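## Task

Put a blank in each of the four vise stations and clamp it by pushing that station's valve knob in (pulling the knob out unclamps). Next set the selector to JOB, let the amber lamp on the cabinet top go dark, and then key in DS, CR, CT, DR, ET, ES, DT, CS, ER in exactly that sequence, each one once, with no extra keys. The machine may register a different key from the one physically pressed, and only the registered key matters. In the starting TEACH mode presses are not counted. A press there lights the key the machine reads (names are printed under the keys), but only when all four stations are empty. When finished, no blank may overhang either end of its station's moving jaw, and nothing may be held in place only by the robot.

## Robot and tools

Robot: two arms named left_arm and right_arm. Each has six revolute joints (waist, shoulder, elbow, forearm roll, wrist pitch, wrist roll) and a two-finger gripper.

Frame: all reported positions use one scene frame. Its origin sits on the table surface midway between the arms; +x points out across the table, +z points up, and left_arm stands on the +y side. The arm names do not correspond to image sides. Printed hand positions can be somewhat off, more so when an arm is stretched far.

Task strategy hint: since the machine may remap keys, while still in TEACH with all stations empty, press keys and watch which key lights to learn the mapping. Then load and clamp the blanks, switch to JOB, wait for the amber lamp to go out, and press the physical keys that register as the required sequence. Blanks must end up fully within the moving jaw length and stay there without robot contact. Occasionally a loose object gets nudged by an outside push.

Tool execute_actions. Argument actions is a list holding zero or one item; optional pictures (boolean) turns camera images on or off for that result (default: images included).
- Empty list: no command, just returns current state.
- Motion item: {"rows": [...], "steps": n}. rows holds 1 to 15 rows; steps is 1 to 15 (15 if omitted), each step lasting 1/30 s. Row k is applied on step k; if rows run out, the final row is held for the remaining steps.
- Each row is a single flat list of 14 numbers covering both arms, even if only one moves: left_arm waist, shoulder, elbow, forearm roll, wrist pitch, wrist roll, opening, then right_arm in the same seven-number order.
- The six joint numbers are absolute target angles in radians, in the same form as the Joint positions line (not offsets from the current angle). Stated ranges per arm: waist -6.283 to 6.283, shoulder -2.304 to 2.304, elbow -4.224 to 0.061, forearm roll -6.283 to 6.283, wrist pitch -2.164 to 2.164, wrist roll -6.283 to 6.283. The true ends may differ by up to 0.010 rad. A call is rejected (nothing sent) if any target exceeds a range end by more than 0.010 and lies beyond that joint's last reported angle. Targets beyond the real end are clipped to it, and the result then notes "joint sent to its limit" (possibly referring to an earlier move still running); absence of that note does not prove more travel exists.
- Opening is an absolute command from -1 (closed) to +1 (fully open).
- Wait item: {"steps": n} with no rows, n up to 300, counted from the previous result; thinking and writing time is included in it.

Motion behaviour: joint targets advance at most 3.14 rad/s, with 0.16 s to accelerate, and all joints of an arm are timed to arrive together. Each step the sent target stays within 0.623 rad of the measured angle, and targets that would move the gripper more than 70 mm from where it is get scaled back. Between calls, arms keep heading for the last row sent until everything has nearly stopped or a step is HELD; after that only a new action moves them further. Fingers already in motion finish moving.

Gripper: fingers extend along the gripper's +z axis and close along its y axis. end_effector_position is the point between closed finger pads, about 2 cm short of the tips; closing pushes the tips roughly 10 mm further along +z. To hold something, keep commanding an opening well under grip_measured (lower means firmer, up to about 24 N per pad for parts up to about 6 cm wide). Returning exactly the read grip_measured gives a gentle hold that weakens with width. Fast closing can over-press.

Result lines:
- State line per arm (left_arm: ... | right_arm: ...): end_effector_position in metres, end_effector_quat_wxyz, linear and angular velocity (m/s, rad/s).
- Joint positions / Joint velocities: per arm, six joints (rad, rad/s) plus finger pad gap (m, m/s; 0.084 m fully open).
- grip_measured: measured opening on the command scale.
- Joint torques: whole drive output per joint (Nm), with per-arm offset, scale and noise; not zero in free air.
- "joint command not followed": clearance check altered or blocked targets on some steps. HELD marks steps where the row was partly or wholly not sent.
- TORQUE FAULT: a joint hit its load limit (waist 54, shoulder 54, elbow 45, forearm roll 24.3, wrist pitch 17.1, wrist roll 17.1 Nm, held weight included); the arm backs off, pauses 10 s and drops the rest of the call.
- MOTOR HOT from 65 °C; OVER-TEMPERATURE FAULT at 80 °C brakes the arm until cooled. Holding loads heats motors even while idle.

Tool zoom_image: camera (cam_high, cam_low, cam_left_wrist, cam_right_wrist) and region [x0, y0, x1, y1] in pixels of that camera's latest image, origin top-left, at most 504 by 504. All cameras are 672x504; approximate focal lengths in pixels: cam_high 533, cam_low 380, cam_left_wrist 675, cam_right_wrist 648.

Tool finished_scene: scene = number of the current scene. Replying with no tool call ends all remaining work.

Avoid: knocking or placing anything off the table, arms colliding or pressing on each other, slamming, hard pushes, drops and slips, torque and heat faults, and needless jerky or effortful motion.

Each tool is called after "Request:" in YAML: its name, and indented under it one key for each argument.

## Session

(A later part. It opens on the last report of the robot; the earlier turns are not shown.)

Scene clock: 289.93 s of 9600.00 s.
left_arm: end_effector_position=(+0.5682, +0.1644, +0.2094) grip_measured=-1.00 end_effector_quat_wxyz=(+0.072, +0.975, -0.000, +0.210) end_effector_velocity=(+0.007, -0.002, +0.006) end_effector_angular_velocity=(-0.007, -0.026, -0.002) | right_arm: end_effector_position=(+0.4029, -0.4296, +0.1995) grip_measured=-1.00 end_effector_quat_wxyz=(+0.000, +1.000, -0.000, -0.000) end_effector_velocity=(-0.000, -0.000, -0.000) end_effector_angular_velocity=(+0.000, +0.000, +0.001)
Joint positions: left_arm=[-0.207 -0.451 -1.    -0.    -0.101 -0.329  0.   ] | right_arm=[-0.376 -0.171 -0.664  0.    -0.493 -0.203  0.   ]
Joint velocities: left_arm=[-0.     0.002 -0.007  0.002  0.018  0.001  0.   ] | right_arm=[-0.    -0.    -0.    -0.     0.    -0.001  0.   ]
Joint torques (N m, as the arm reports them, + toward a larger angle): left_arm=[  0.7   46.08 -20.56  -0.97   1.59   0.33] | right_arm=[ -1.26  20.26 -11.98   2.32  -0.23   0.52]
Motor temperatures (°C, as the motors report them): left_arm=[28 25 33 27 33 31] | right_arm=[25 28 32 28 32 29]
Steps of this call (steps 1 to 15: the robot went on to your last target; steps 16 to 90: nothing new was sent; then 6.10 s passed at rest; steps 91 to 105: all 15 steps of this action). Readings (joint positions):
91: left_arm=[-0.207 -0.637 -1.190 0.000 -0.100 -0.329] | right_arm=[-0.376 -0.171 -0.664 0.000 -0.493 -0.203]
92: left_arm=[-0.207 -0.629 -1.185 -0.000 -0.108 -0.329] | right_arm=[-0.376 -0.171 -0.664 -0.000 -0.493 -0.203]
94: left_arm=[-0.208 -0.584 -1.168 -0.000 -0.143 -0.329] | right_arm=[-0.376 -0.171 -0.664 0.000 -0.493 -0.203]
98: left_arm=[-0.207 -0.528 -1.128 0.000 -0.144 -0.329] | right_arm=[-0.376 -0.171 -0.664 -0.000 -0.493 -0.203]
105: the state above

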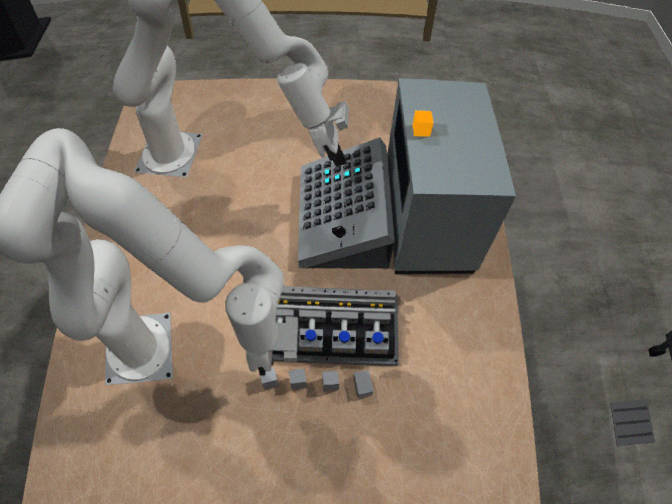

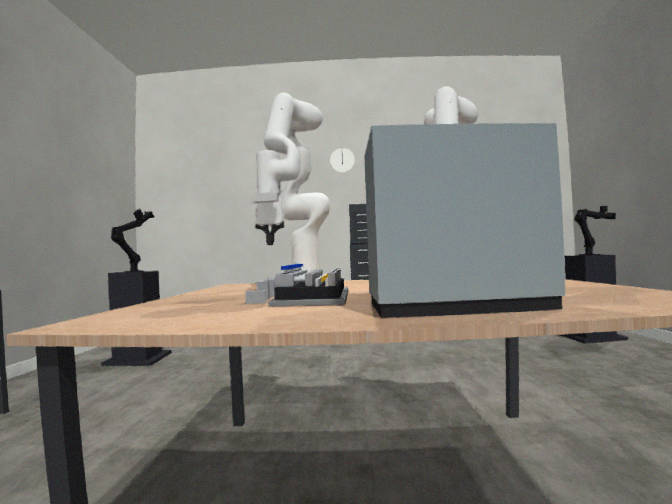

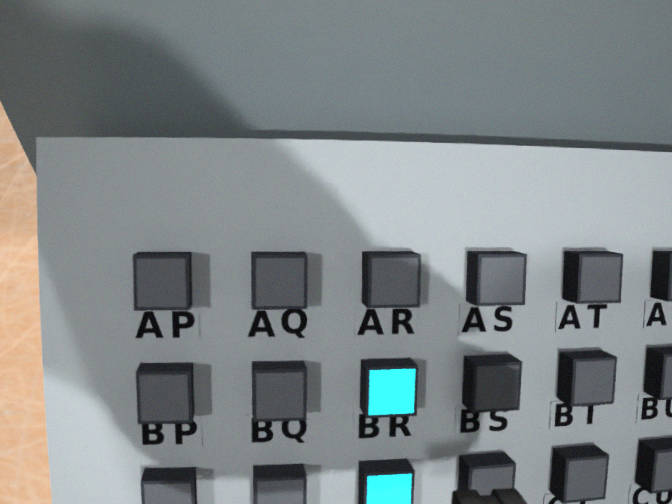

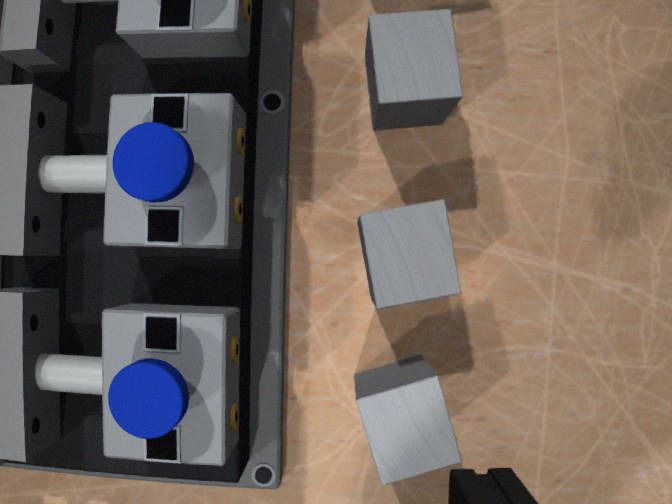

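Request:
execute_actions:
  actions:
    - {"rows":[[-0.27,-0.56,-1.078,0,-0.066,-0.392,-1,-0.376,-0.171,-0.664,0,-0.493,-0.203,-1]],"steps":14}
  pictures: false

Request:
execute_actions:
  actions:
    - {"rows":[[-0.27,-0.622,-1.096,0,-0.021,-0.392,-1,-0.376,-0.171,-0.664,0,-0.493,-0.203,-1]],"steps":12}

Request:
zoom_image:
  camera: "cam_high"
  region: [290,110,400,250]

Scene clock: 304.13 s of 9600.00 s.
left_arm: end_effector_position=(+0.5813, +0.1167, +0.1791) grip_measured=-1.00 end_effector_quat_wxyz=(+0.086, +0.974, -0.000, +0.207) end_effector_velocity=(-0.001, -0.001, -0.002) end_effector_angular_velocity=(+0.001, +0.004, -0.001) | right_arm: end_effector_position=(+0.4029, -0.4296, +0.1995) grip_measured=-1.00 end_effector_quat_wxyz=(+0.000, +1.000, -0.000, -0.000) end_effector_velocity=(-0.000, -0.000, -0.000) end_effector_angular_velocity=(+0.000, -0.000, -0.002)
Joint positions: left_arm=[-0.27  -0.559 -1.078 -0.    -0.066 -0.392  0.   ] | right_arm=[-0.376 -0.171 -0.664 -0.    -0.493 -0.203  0.   ]
Joint velocities: left_arm=[-0.001 -0.003  0.     0.    -0.001 -0.001  0.   ] | right_arm=[-0.001 -0.     0.     0.001  0.     0.     0.   ]
Joint torques (N m, as the arm reports them, + toward a larger angle): left_arm=[  0.56  51.02 -20.43  -1.1    1.63   0.26] | right_arm=[ -2.4   21.53 -11.63   0.94  -0.31   0.46]
Motor temperatures (°C, as the motors report them): left_arm=[28 25 33 27 33 31] | right_arm=[25 28 32 28 32 29]
Steps of this call (steps 1 to 15: the robot went on to your last target; steps 16 to 90: nothing new was sent; then 10.73 s passed at rest; steps 91 to 104: all 14 steps of this action). Readings (joint positions):
91: left_arm=[-0.207 -0.451 -1.001 -0.000 -0.100 -0.330] | right_arm=[-0.376 -0.171 -0.664 -0.000 -0.493 -0.203]
92: left_arm=[-0.212 -0.459 -1.008 -0.000 -0.097 -0.336] | right_arm=[-0.376 -0.171 -0.664 -0.000 -0.493 -0.203]
94: left_arm=[-0.244 -0.515 -1.049 0.000 -0.079 -0.367] | right_arm=[-0.376 -0.171 -0.664 -0.000 -0.493 -0.203]
98: left_arm=[-0.270 -0.560 -1.076 -0.000 -0.067 -0.391] | right_arm=[-0.376 -0.171 -0.664 -0.000 -0.493 -0.203]
104: the state above

Scene clock: 304.53 s of 9600.00 s.
left_arm: end_effector_position=(+0.5876, +0.1138, +0.1510) grip_measured=-1.00 end_effector_quat_wxyz=(+0.086, +0.974, -0.000, +0.208) end_effector_velocity=(-0.000, +0.000, -0.002) end_effector_angular_velocity=(+0.000, +0.002, +0.001) | right_arm: end_effector_position=(+0.4029, -0.4296, +0.1995) grip_measured=-1.00 end_effector_quat_wxyz=(+0.000, +1.000, -0.000, -0.000) end_effector_velocity=(-0.000, -0.000, +0.000) end_effector_angular_velocity=(-0.000, +0.000, -0.001)
Joint positions: left_arm=[-0.27  -0.621 -1.096  0.    -0.021 -0.392  0.   ] | right_arm=[-0.376 -0.171 -0.664  0.    -0.493 -0.203  0.   ]
Joint velocities: left_arm=[ 0.    -0.005 -0.001 -0.     0.002 -0.001  0.   ] | right_arm=[-0.  0.  0. -0. -0.  0.  0.]
Joint torques (N m, as the arm reports them, + toward a larger angle): left_arm=[  0.37  51.25 -20.24  -1.07   1.96   0.24] | right_arm=[ -1.71  18.51 -10.71   1.96  -0.24   0.3 ]
Motor temperatures (°C, as the motors report them): left_arm=[28 25 33 27 33 31] | right_arm=[25 28 32 28 32 29]
Steps of this call (steps 1 to 12: all 12 steps of this action). Readings (joint positions):
1: left_arm=[-0.270 -0.560 -1.078 -0.000 -0.065 -0.392] | right_arm=[-0.376 -0.171 -0.664 -0.000 -0.493 -0.203]
2: left_arm=[-0.270 -0.568 -1.082 0.000 -0.058 -0.392] | right_arm=[-0.376 -0.171 -0.664 -0.000 -0.493 -0.203]
4: left_arm=[-0.270 -0.605 -1.092 0.000 -0.033 -0.392] | right_arm=[-0.376 -0.171 -0.664 -0.000 -0.493 -0.203]
8: left_arm=[-0.270 -0.622 -1.095 -0.000 -0.022 -0.392] | right_arm=[-0.376 -0.171 -0.664 -0.000 -0.493 -0.203]
12: the state above

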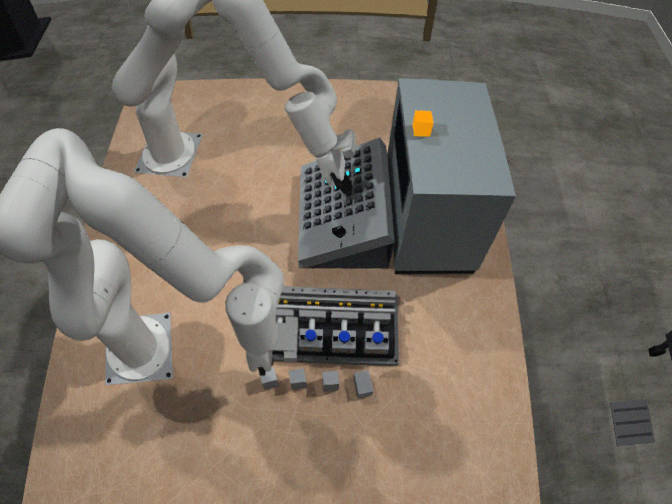

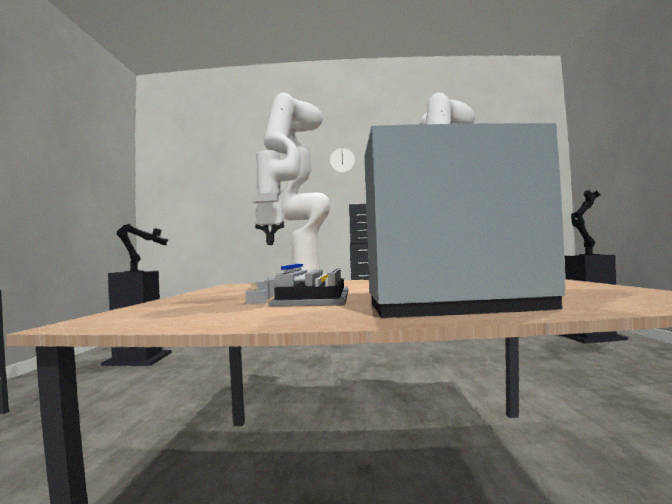

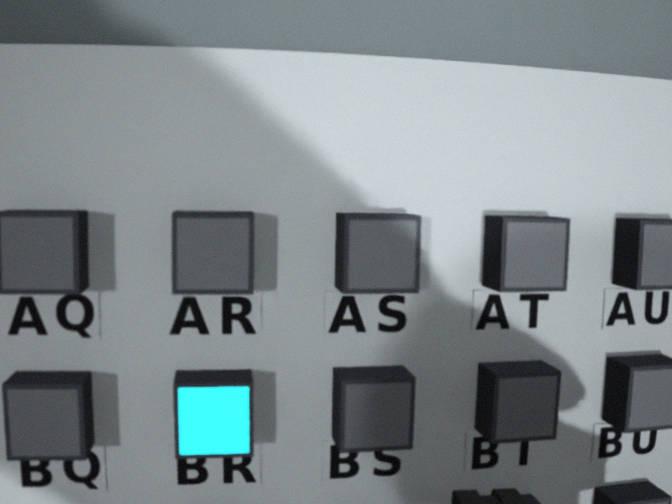

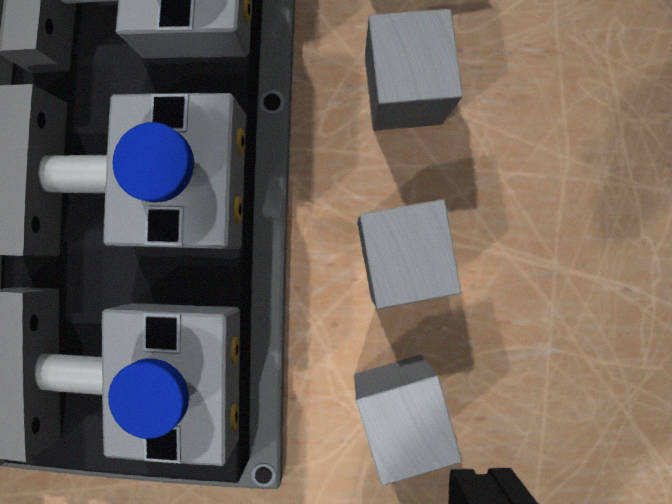

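Region (290, 110, 400, 250) of cam_high's 672x504 image, scaled by 3.600, with more detail than that image has; it fills the left 396 columns of this view, and the rest is white.

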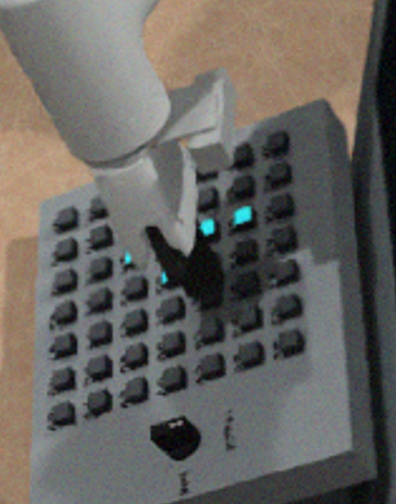

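Request:
execute_actions:
  actions:
    - {"rows":[[-0.276,-0.565,-1.08,0,-0.06,-0.392,-1,-0.376,-0.171,-0.664,0,-0.493,-0.203,-1],[-0.276,-0.565,-1.08,0,-0.06,-0.392,-1,-0.376,-0.171,-0.664,0,-0.493,-0.203,-1],[-0.276,-0.565,-1.08,0,-0.06,-0.392,-1,-0.376,-0.171,-0.664,0,-0.493,-0.203,-1],[-0.276,-0.565,-1.08,0,-0.06,-0.392,-1,-0.376,-0.171,-0.664,0,-0.493,-0.203,-1],[-0.276,-0.565,-1.08,0,-0.06,-0.392,-1,-0.376,-0.171,-0.664,0,-0.493,-0.203,-1],[-0.308,-0.623,-1.223,0,-0.149,-0.43,-1,-0.376,-0.171,-0.664,0,-0.493,-0.203,-1]],"steps":15}
  pictures: false

Request:
execute_actions:
  actions:
    - {"rows":[[-0.308,-0.677,-1.239,0,-0.11,-0.43,-1,-0.376,-0.171,-0.664,0,-0.493,-0.203,-1]],"steps":11}

Request:
execute_actions:
  actions:
    - {"rows":[[-0.308,-0.623,-1.223,0,-0.149,-0.43,-1,-0.376,-0.171,-0.664,0,-0.493,-0.203,-1],[-0.308,-0.623,-1.223,0,-0.149,-0.43,-1,-0.376,-0.171,-0.664,0,-0.493,-0.203,-1],[-0.308,-0.623,-1.223,0,-0.149,-0.43,-1,-0.376,-0.171,-0.664,0,-0.493,-0.203,-1],[-0.308,-0.623,-1.223,0,-0.149,-0.43,-1,-0.376,-0.171,-0.664,0,-0.493,-0.203,-1],[-0.308,-0.623,-1.223,0,-0.149,-0.43,-1,-0.376,-0.171,-0.664,0,-0.493,-0.203,-1],[-0.326,-0.596,-1.126,0,-0.079,-0.448,-1,-0.376,-0.171,-0.664,0,-0.493,-0.203,-1]],"steps":15}
  pictures: false

Request:
execute_actions:
  actions:
    - {"rows":[[-0.326,-0.65,-1.142,0,-0.04,-0.448,-1,-0.376,-0.171,-0.664,0,-0.493,-0.203,-1]],"steps":11}

Request:
zoom_image:
  camera: "cam_high"
  region: [290,110,400,250]

Scene clock: 326.40 s of 9600.00 s.
left_arm: end_effector_position=(+0.6104, +0.0757, +0.1935) grip_measured=-1.00 end_effector_quat_wxyz=(+0.093, +0.975, -0.000, +0.203) end_effector_velocity=(-0.005, +0.006, -0.007) end_effector_angular_velocity=(+0.008, +0.026, +0.011) | right_arm: end_effector_position=(+0.4029, -0.4296, +0.1995) grip_measured=-1.00 end_effector_quat_wxyz=(+0.000, +1.000, -0.000, -0.000) end_effector_velocity=(-0.000, +0.000, -0.000) end_effector_angular_velocity=(+0.000, +0.001, -0.001)
Joint positions: left_arm=[-0.308 -0.623 -1.222  0.    -0.148 -0.43   0.   ] | right_arm=[-0.376 -0.171 -0.664  0.    -0.493 -0.203  0.   ]
Joint velocities: left_arm=[ 0.005 -0.003  0.007 -0.002 -0.018 -0.005  0.   ] | right_arm=[ 0.    -0.     0.     0.001 -0.     0.001  0.   ]
Joint torques (N m, as the arm reports them, + toward a larger angle): left_arm=[  0.31  56.5  -21.48  -0.77   1.65   0.25] | right_arm=[  1.68  19.73 -11.56   1.44  -0.15   0.55]
Motor temperatures (°C, as the motors report them): left_arm=[28 25 33 27 32 31] | right_arm=[25 28 32 28 32 29]
Steps of this call (steps 1 to 15: the robot went on to your last target; steps 16 to 90: nothing new was sent; then 18.37 s passed at rest; steps 91 to 105: all 15 steps of this action). Readings (joint positions):
91: left_arm=[-0.270 -0.621 -1.096 0.000 -0.022 -0.392] | right_arm=[-0.376 -0.171 -0.664 0.000 -0.493 -0.203]
92: left_arm=[-0.271 -0.613 -1.092 -0.000 -0.029 -0.392] | right_arm=[-0.376 -0.171 -0.664 -0.000 -0.493 -0.203]
94: left_arm=[-0.274 -0.580 -1.083 -0.000 -0.050 -0.392] | right_arm=[-0.376 -0.171 -0.664 0.000 -0.493 -0.203]
98: left_arm=[-0.284 -0.581 -1.116 -0.000 -0.086 -0.403] | right_arm=[-0.376 -0.171 -0.664 0.000 -0.493 -0.203]
105: the state above

Scene clock: 326.77 s of 9600.00 s.
left_arm: end_effector_position=(+0.6163, +0.0728, +0.1677) grip_measured=-1.00 end_effector_quat_wxyz=(+0.093, +0.975, -0.000, +0.204) end_effector_velocity=(+0.007, -0.004, +0.003) end_effector_angular_velocity=(-0.012, -0.024, +0.001) | right_arm: end_effector_position=(+0.4029, -0.4296, +0.1995) grip_measured=-1.00 end_effector_quat_wxyz=(+0.000, +1.000, -0.000, -0.000) end_effector_velocity=(-0.000, -0.000, -0.000) end_effector_angular_velocity=(+0.000, +0.000, -0.001)
Joint positions: left_arm=[-0.308 -0.676 -1.239 -0.    -0.111 -0.43   0.   ] | right_arm=[-0.376 -0.171 -0.664  0.    -0.493 -0.203  0.   ]
Joint velocities: left_arm=[-0.001 -0.005 -0.008 -0.     0.024 -0.002  0.   ] | right_arm=[-0.001  0.     0.     0.001  0.     0.     0.   ]
Joint torques (N m, as the arm reports them, + toward a larger angle): left_arm=[  0.98  52.86 -21.01  -1.     1.97   0.22] | right_arm=[ -1.13  21.38 -10.65   3.13  -0.16   0.58]
Motor temperatures (°C, as the motors report them): left_arm=[28 25 33 27 32 31] | right_arm=[25 28 32 28 32 29]
Steps of this call (steps 1 to 11: all 11 steps of this action). Readings (joint positions):
1: left_arm=[-0.308 -0.624 -1.223 -0.000 -0.148 -0.430] | right_arm=[-0.376 -0.171 -0.664 -0.000 -0.493 -0.203]
2: left_arm=[-0.308 -0.632 -1.226 -0.000 -0.140 -0.430] | right_arm=[-0.376 -0.171 -0.664 -0.000 -0.493 -0.203]
4: left_arm=[-0.308 -0.664 -1.235 0.000 -0.119 -0.430] | right_arm=[-0.376 -0.171 -0.664 -0.000 -0.493 -0.203]
8: left_arm=[-0.308 -0.676 -1.237 -0.000 -0.114 -0.430] | right_arm=[-0.376 -0.171 -0.664 0.000 -0.493 -0.203]
11: the state above

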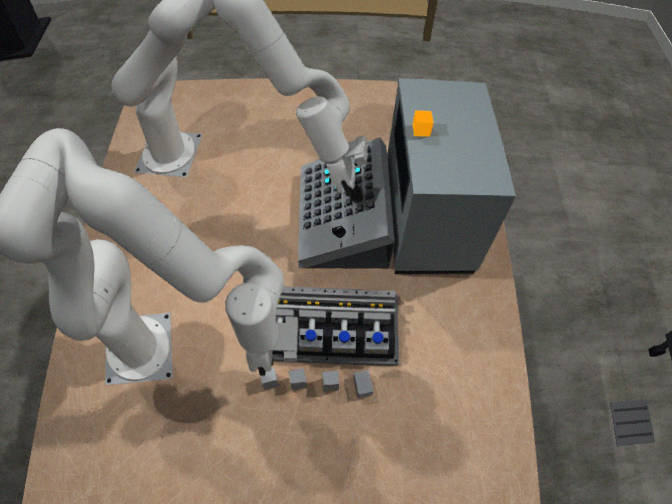

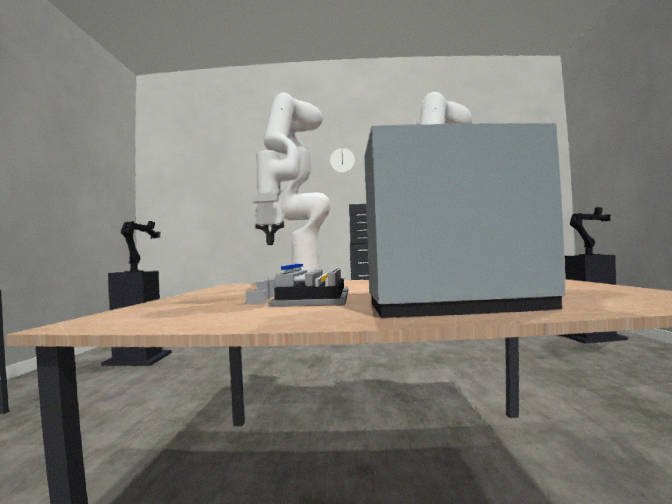

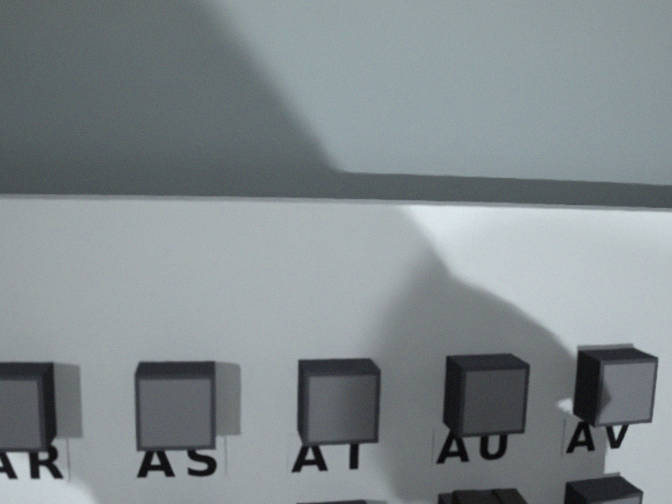

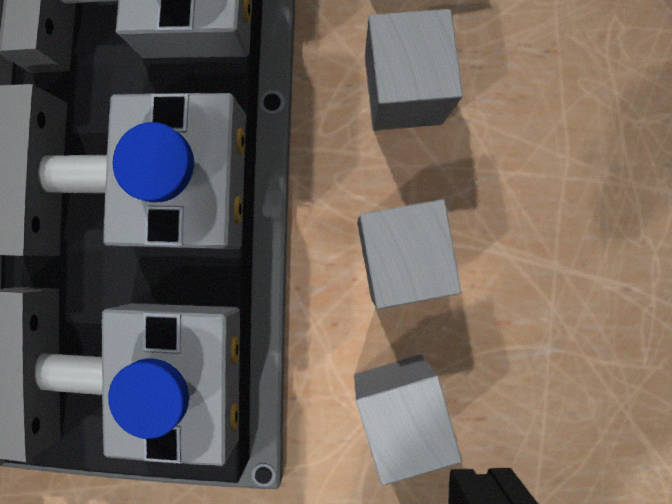

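Scene clock: 327.27 s of 9600.00 s.
left_arm: end_effector_position=(+0.5798, +0.0765, +0.1749) grip_measured=-1.00 end_effector_quat_wxyz=(+0.097, +0.975, -0.000, +0.201) end_effector_velocity=(+0.007, -0.002, +0.009) end_effector_angular_velocity=(-0.011, -0.020, +0.004) | right_arm: end_effector_position=(+0.4029, -0.4296, +0.1995) grip_measured=-1.00 end_effector_quat_wxyz=(+0.000, +1.000, -0.000, -0.000) end_effector_velocity=(+0.000, +0.000, +0.000) end_effector_angular_velocity=(-0.000, -0.000, +0.001)
Joint positions: left_arm=[-0.326 -0.596 -1.126 -0.    -0.079 -0.448  0.   ] | right_arm=[-0.376 -0.171 -0.664 -0.    -0.493 -0.203  0.   ]
Joint velocities: left_arm=[ 0.002  0.007 -0.008  0.     0.008 -0.003  0.   ] | right_arm=[ 0.  0.  0. -0.  0.  0.  0.]
Joint torques (N m, as the arm reports them, + toward a larger angle): left_arm=[  0.3   52.28 -20.14  -0.96   1.75   0.27] | right_arm=[ -2.4   20.01 -10.2    1.23  -0.31   0.44]
Motor temperatures (°C, as the motors report them): left_arm=[28 25 33 27 32 31] | right_arm=[25 28 32 28 32 29]
Steps of this call (steps 1 to 15: all 15 steps of this action). Readings (joint positions):
1: left_arm=[-0.308 -0.676 -1.239 -0.000 -0.111 -0.430] | right_arm=[-0.376 -0.171 -0.664 0.000 -0.493 -0.203]
2: left_arm=[-0.308 -0.670 -1.236 -0.000 -0.116 -0.430] | right_arm=[-0.376 -0.171 -0.664 -0.000 -0.493 -0.203]
4: left_arm=[-0.308 -0.638 -1.227 -0.000 -0.138 -0.430] | right_arm=[-0.376 -0.171 -0.664 0.000 -0.493 -0.203]
8: left_arm=[-0.314 -0.612 -1.191 0.000 -0.120 -0.437] | right_arm=[-0.376 -0.171 -0.664 0.000 -0.493 -0.203]
15: the state above

Scene clock: 327.63 s of 9600.00 s.
left_arm: end_effector_position=(+0.5851, +0.0738, +0.1501) grip_measured=-1.00 end_effector_quat_wxyz=(+0.097, +0.975, -0.000, +0.202) end_effector_velocity=(+0.006, -0.003, +0.005) end_effector_angular_velocity=(-0.009, -0.019, -0.000) | right_arm: end_effector_position=(+0.4029, -0.4296, +0.1995) grip_measured=-1.00 end_effector_quat_wxyz=(+0.000, +1.000, -0.000, -0.000) end_effector_velocity=(+0.000, +0.000, +0.000) end_effector_angular_velocity=(-0.000, +0.000, +0.001)
Joint positions: left_arm=[-0.326 -0.65  -1.142  0.    -0.041 -0.448  0.   ] | right_arm=[-0.376 -0.171 -0.664  0.    -0.493 -0.203  0.   ]
Joint velocities: left_arm=[-0.001  0.001 -0.007 -0.001  0.013  0.     0.   ] | right_arm=[ 0.001  0.     0.    -0.    -0.    -0.     0.   ]
Joint torques (N m, as the arm reports them, + toward a larger angle): left_arm=[  0.67  52.63 -20.38  -0.93   1.98   0.32] | right_arm=[  1.66  16.44 -11.97   2.44  -0.6    0.44]
Motor temperatures (°C, as the motors report them): left_arm=[28 25 33 27 32 31] | right_arm=[25 28 32 28 32 29]
Steps of this call (steps 1 to 11: all 11 steps of this action). Readings (joint positions):
1: left_arm=[-0.326 -0.597 -1.127 0.000 -0.078 -0.448] | right_arm=[-0.376 -0.171 -0.664 -0.000 -0.493 -0.203]
2: left_arm=[-0.326 -0.605 -1.131 0.000 -0.071 -0.448] | right_arm=[-0.376 -0.171 -0.664 -0.000 -0.493 -0.203]
4: left_arm=[-0.326 -0.637 -1.139 0.000 -0.049 -0.448] | right_arm=[-0.376 -0.171 -0.664 -0.000 -0.493 -0.203]
8: left_arm=[-0.326 -0.650 -1.141 -0.000 -0.042 -0.448] | right_arm=[-0.376 -0.171 -0.664 -0.000 -0.493 -0.203]
11: the state above

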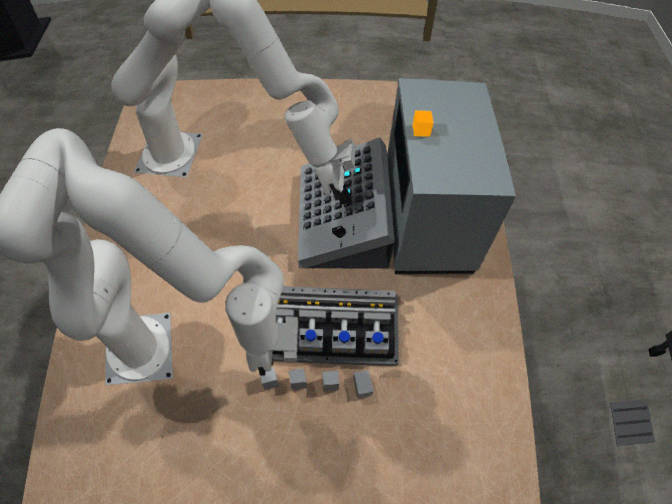

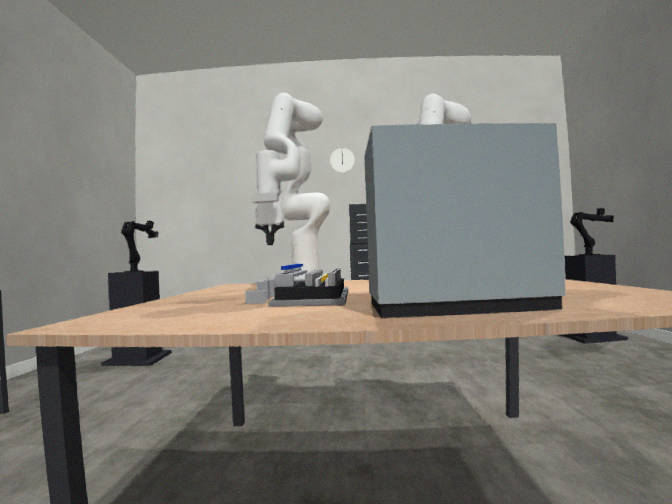

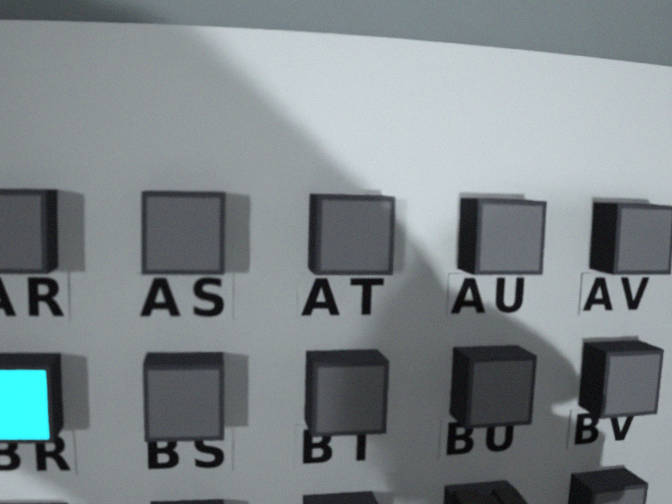

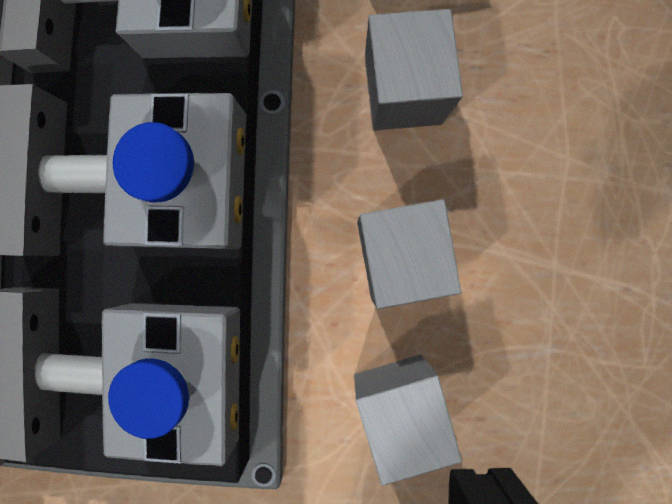

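Region (290, 110, 400, 250) of cam_high's 672x504 image, scaled by 3.600, with more detail than that image has; it fills the left 396 columns of this view, and the rest is white.

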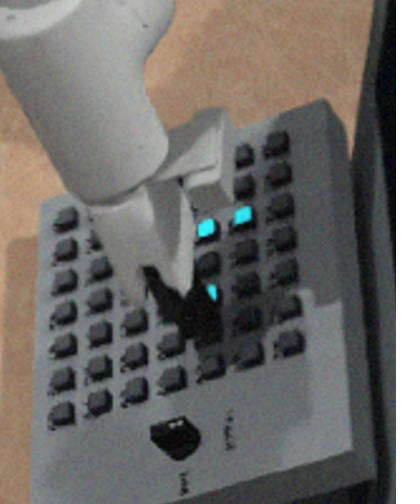

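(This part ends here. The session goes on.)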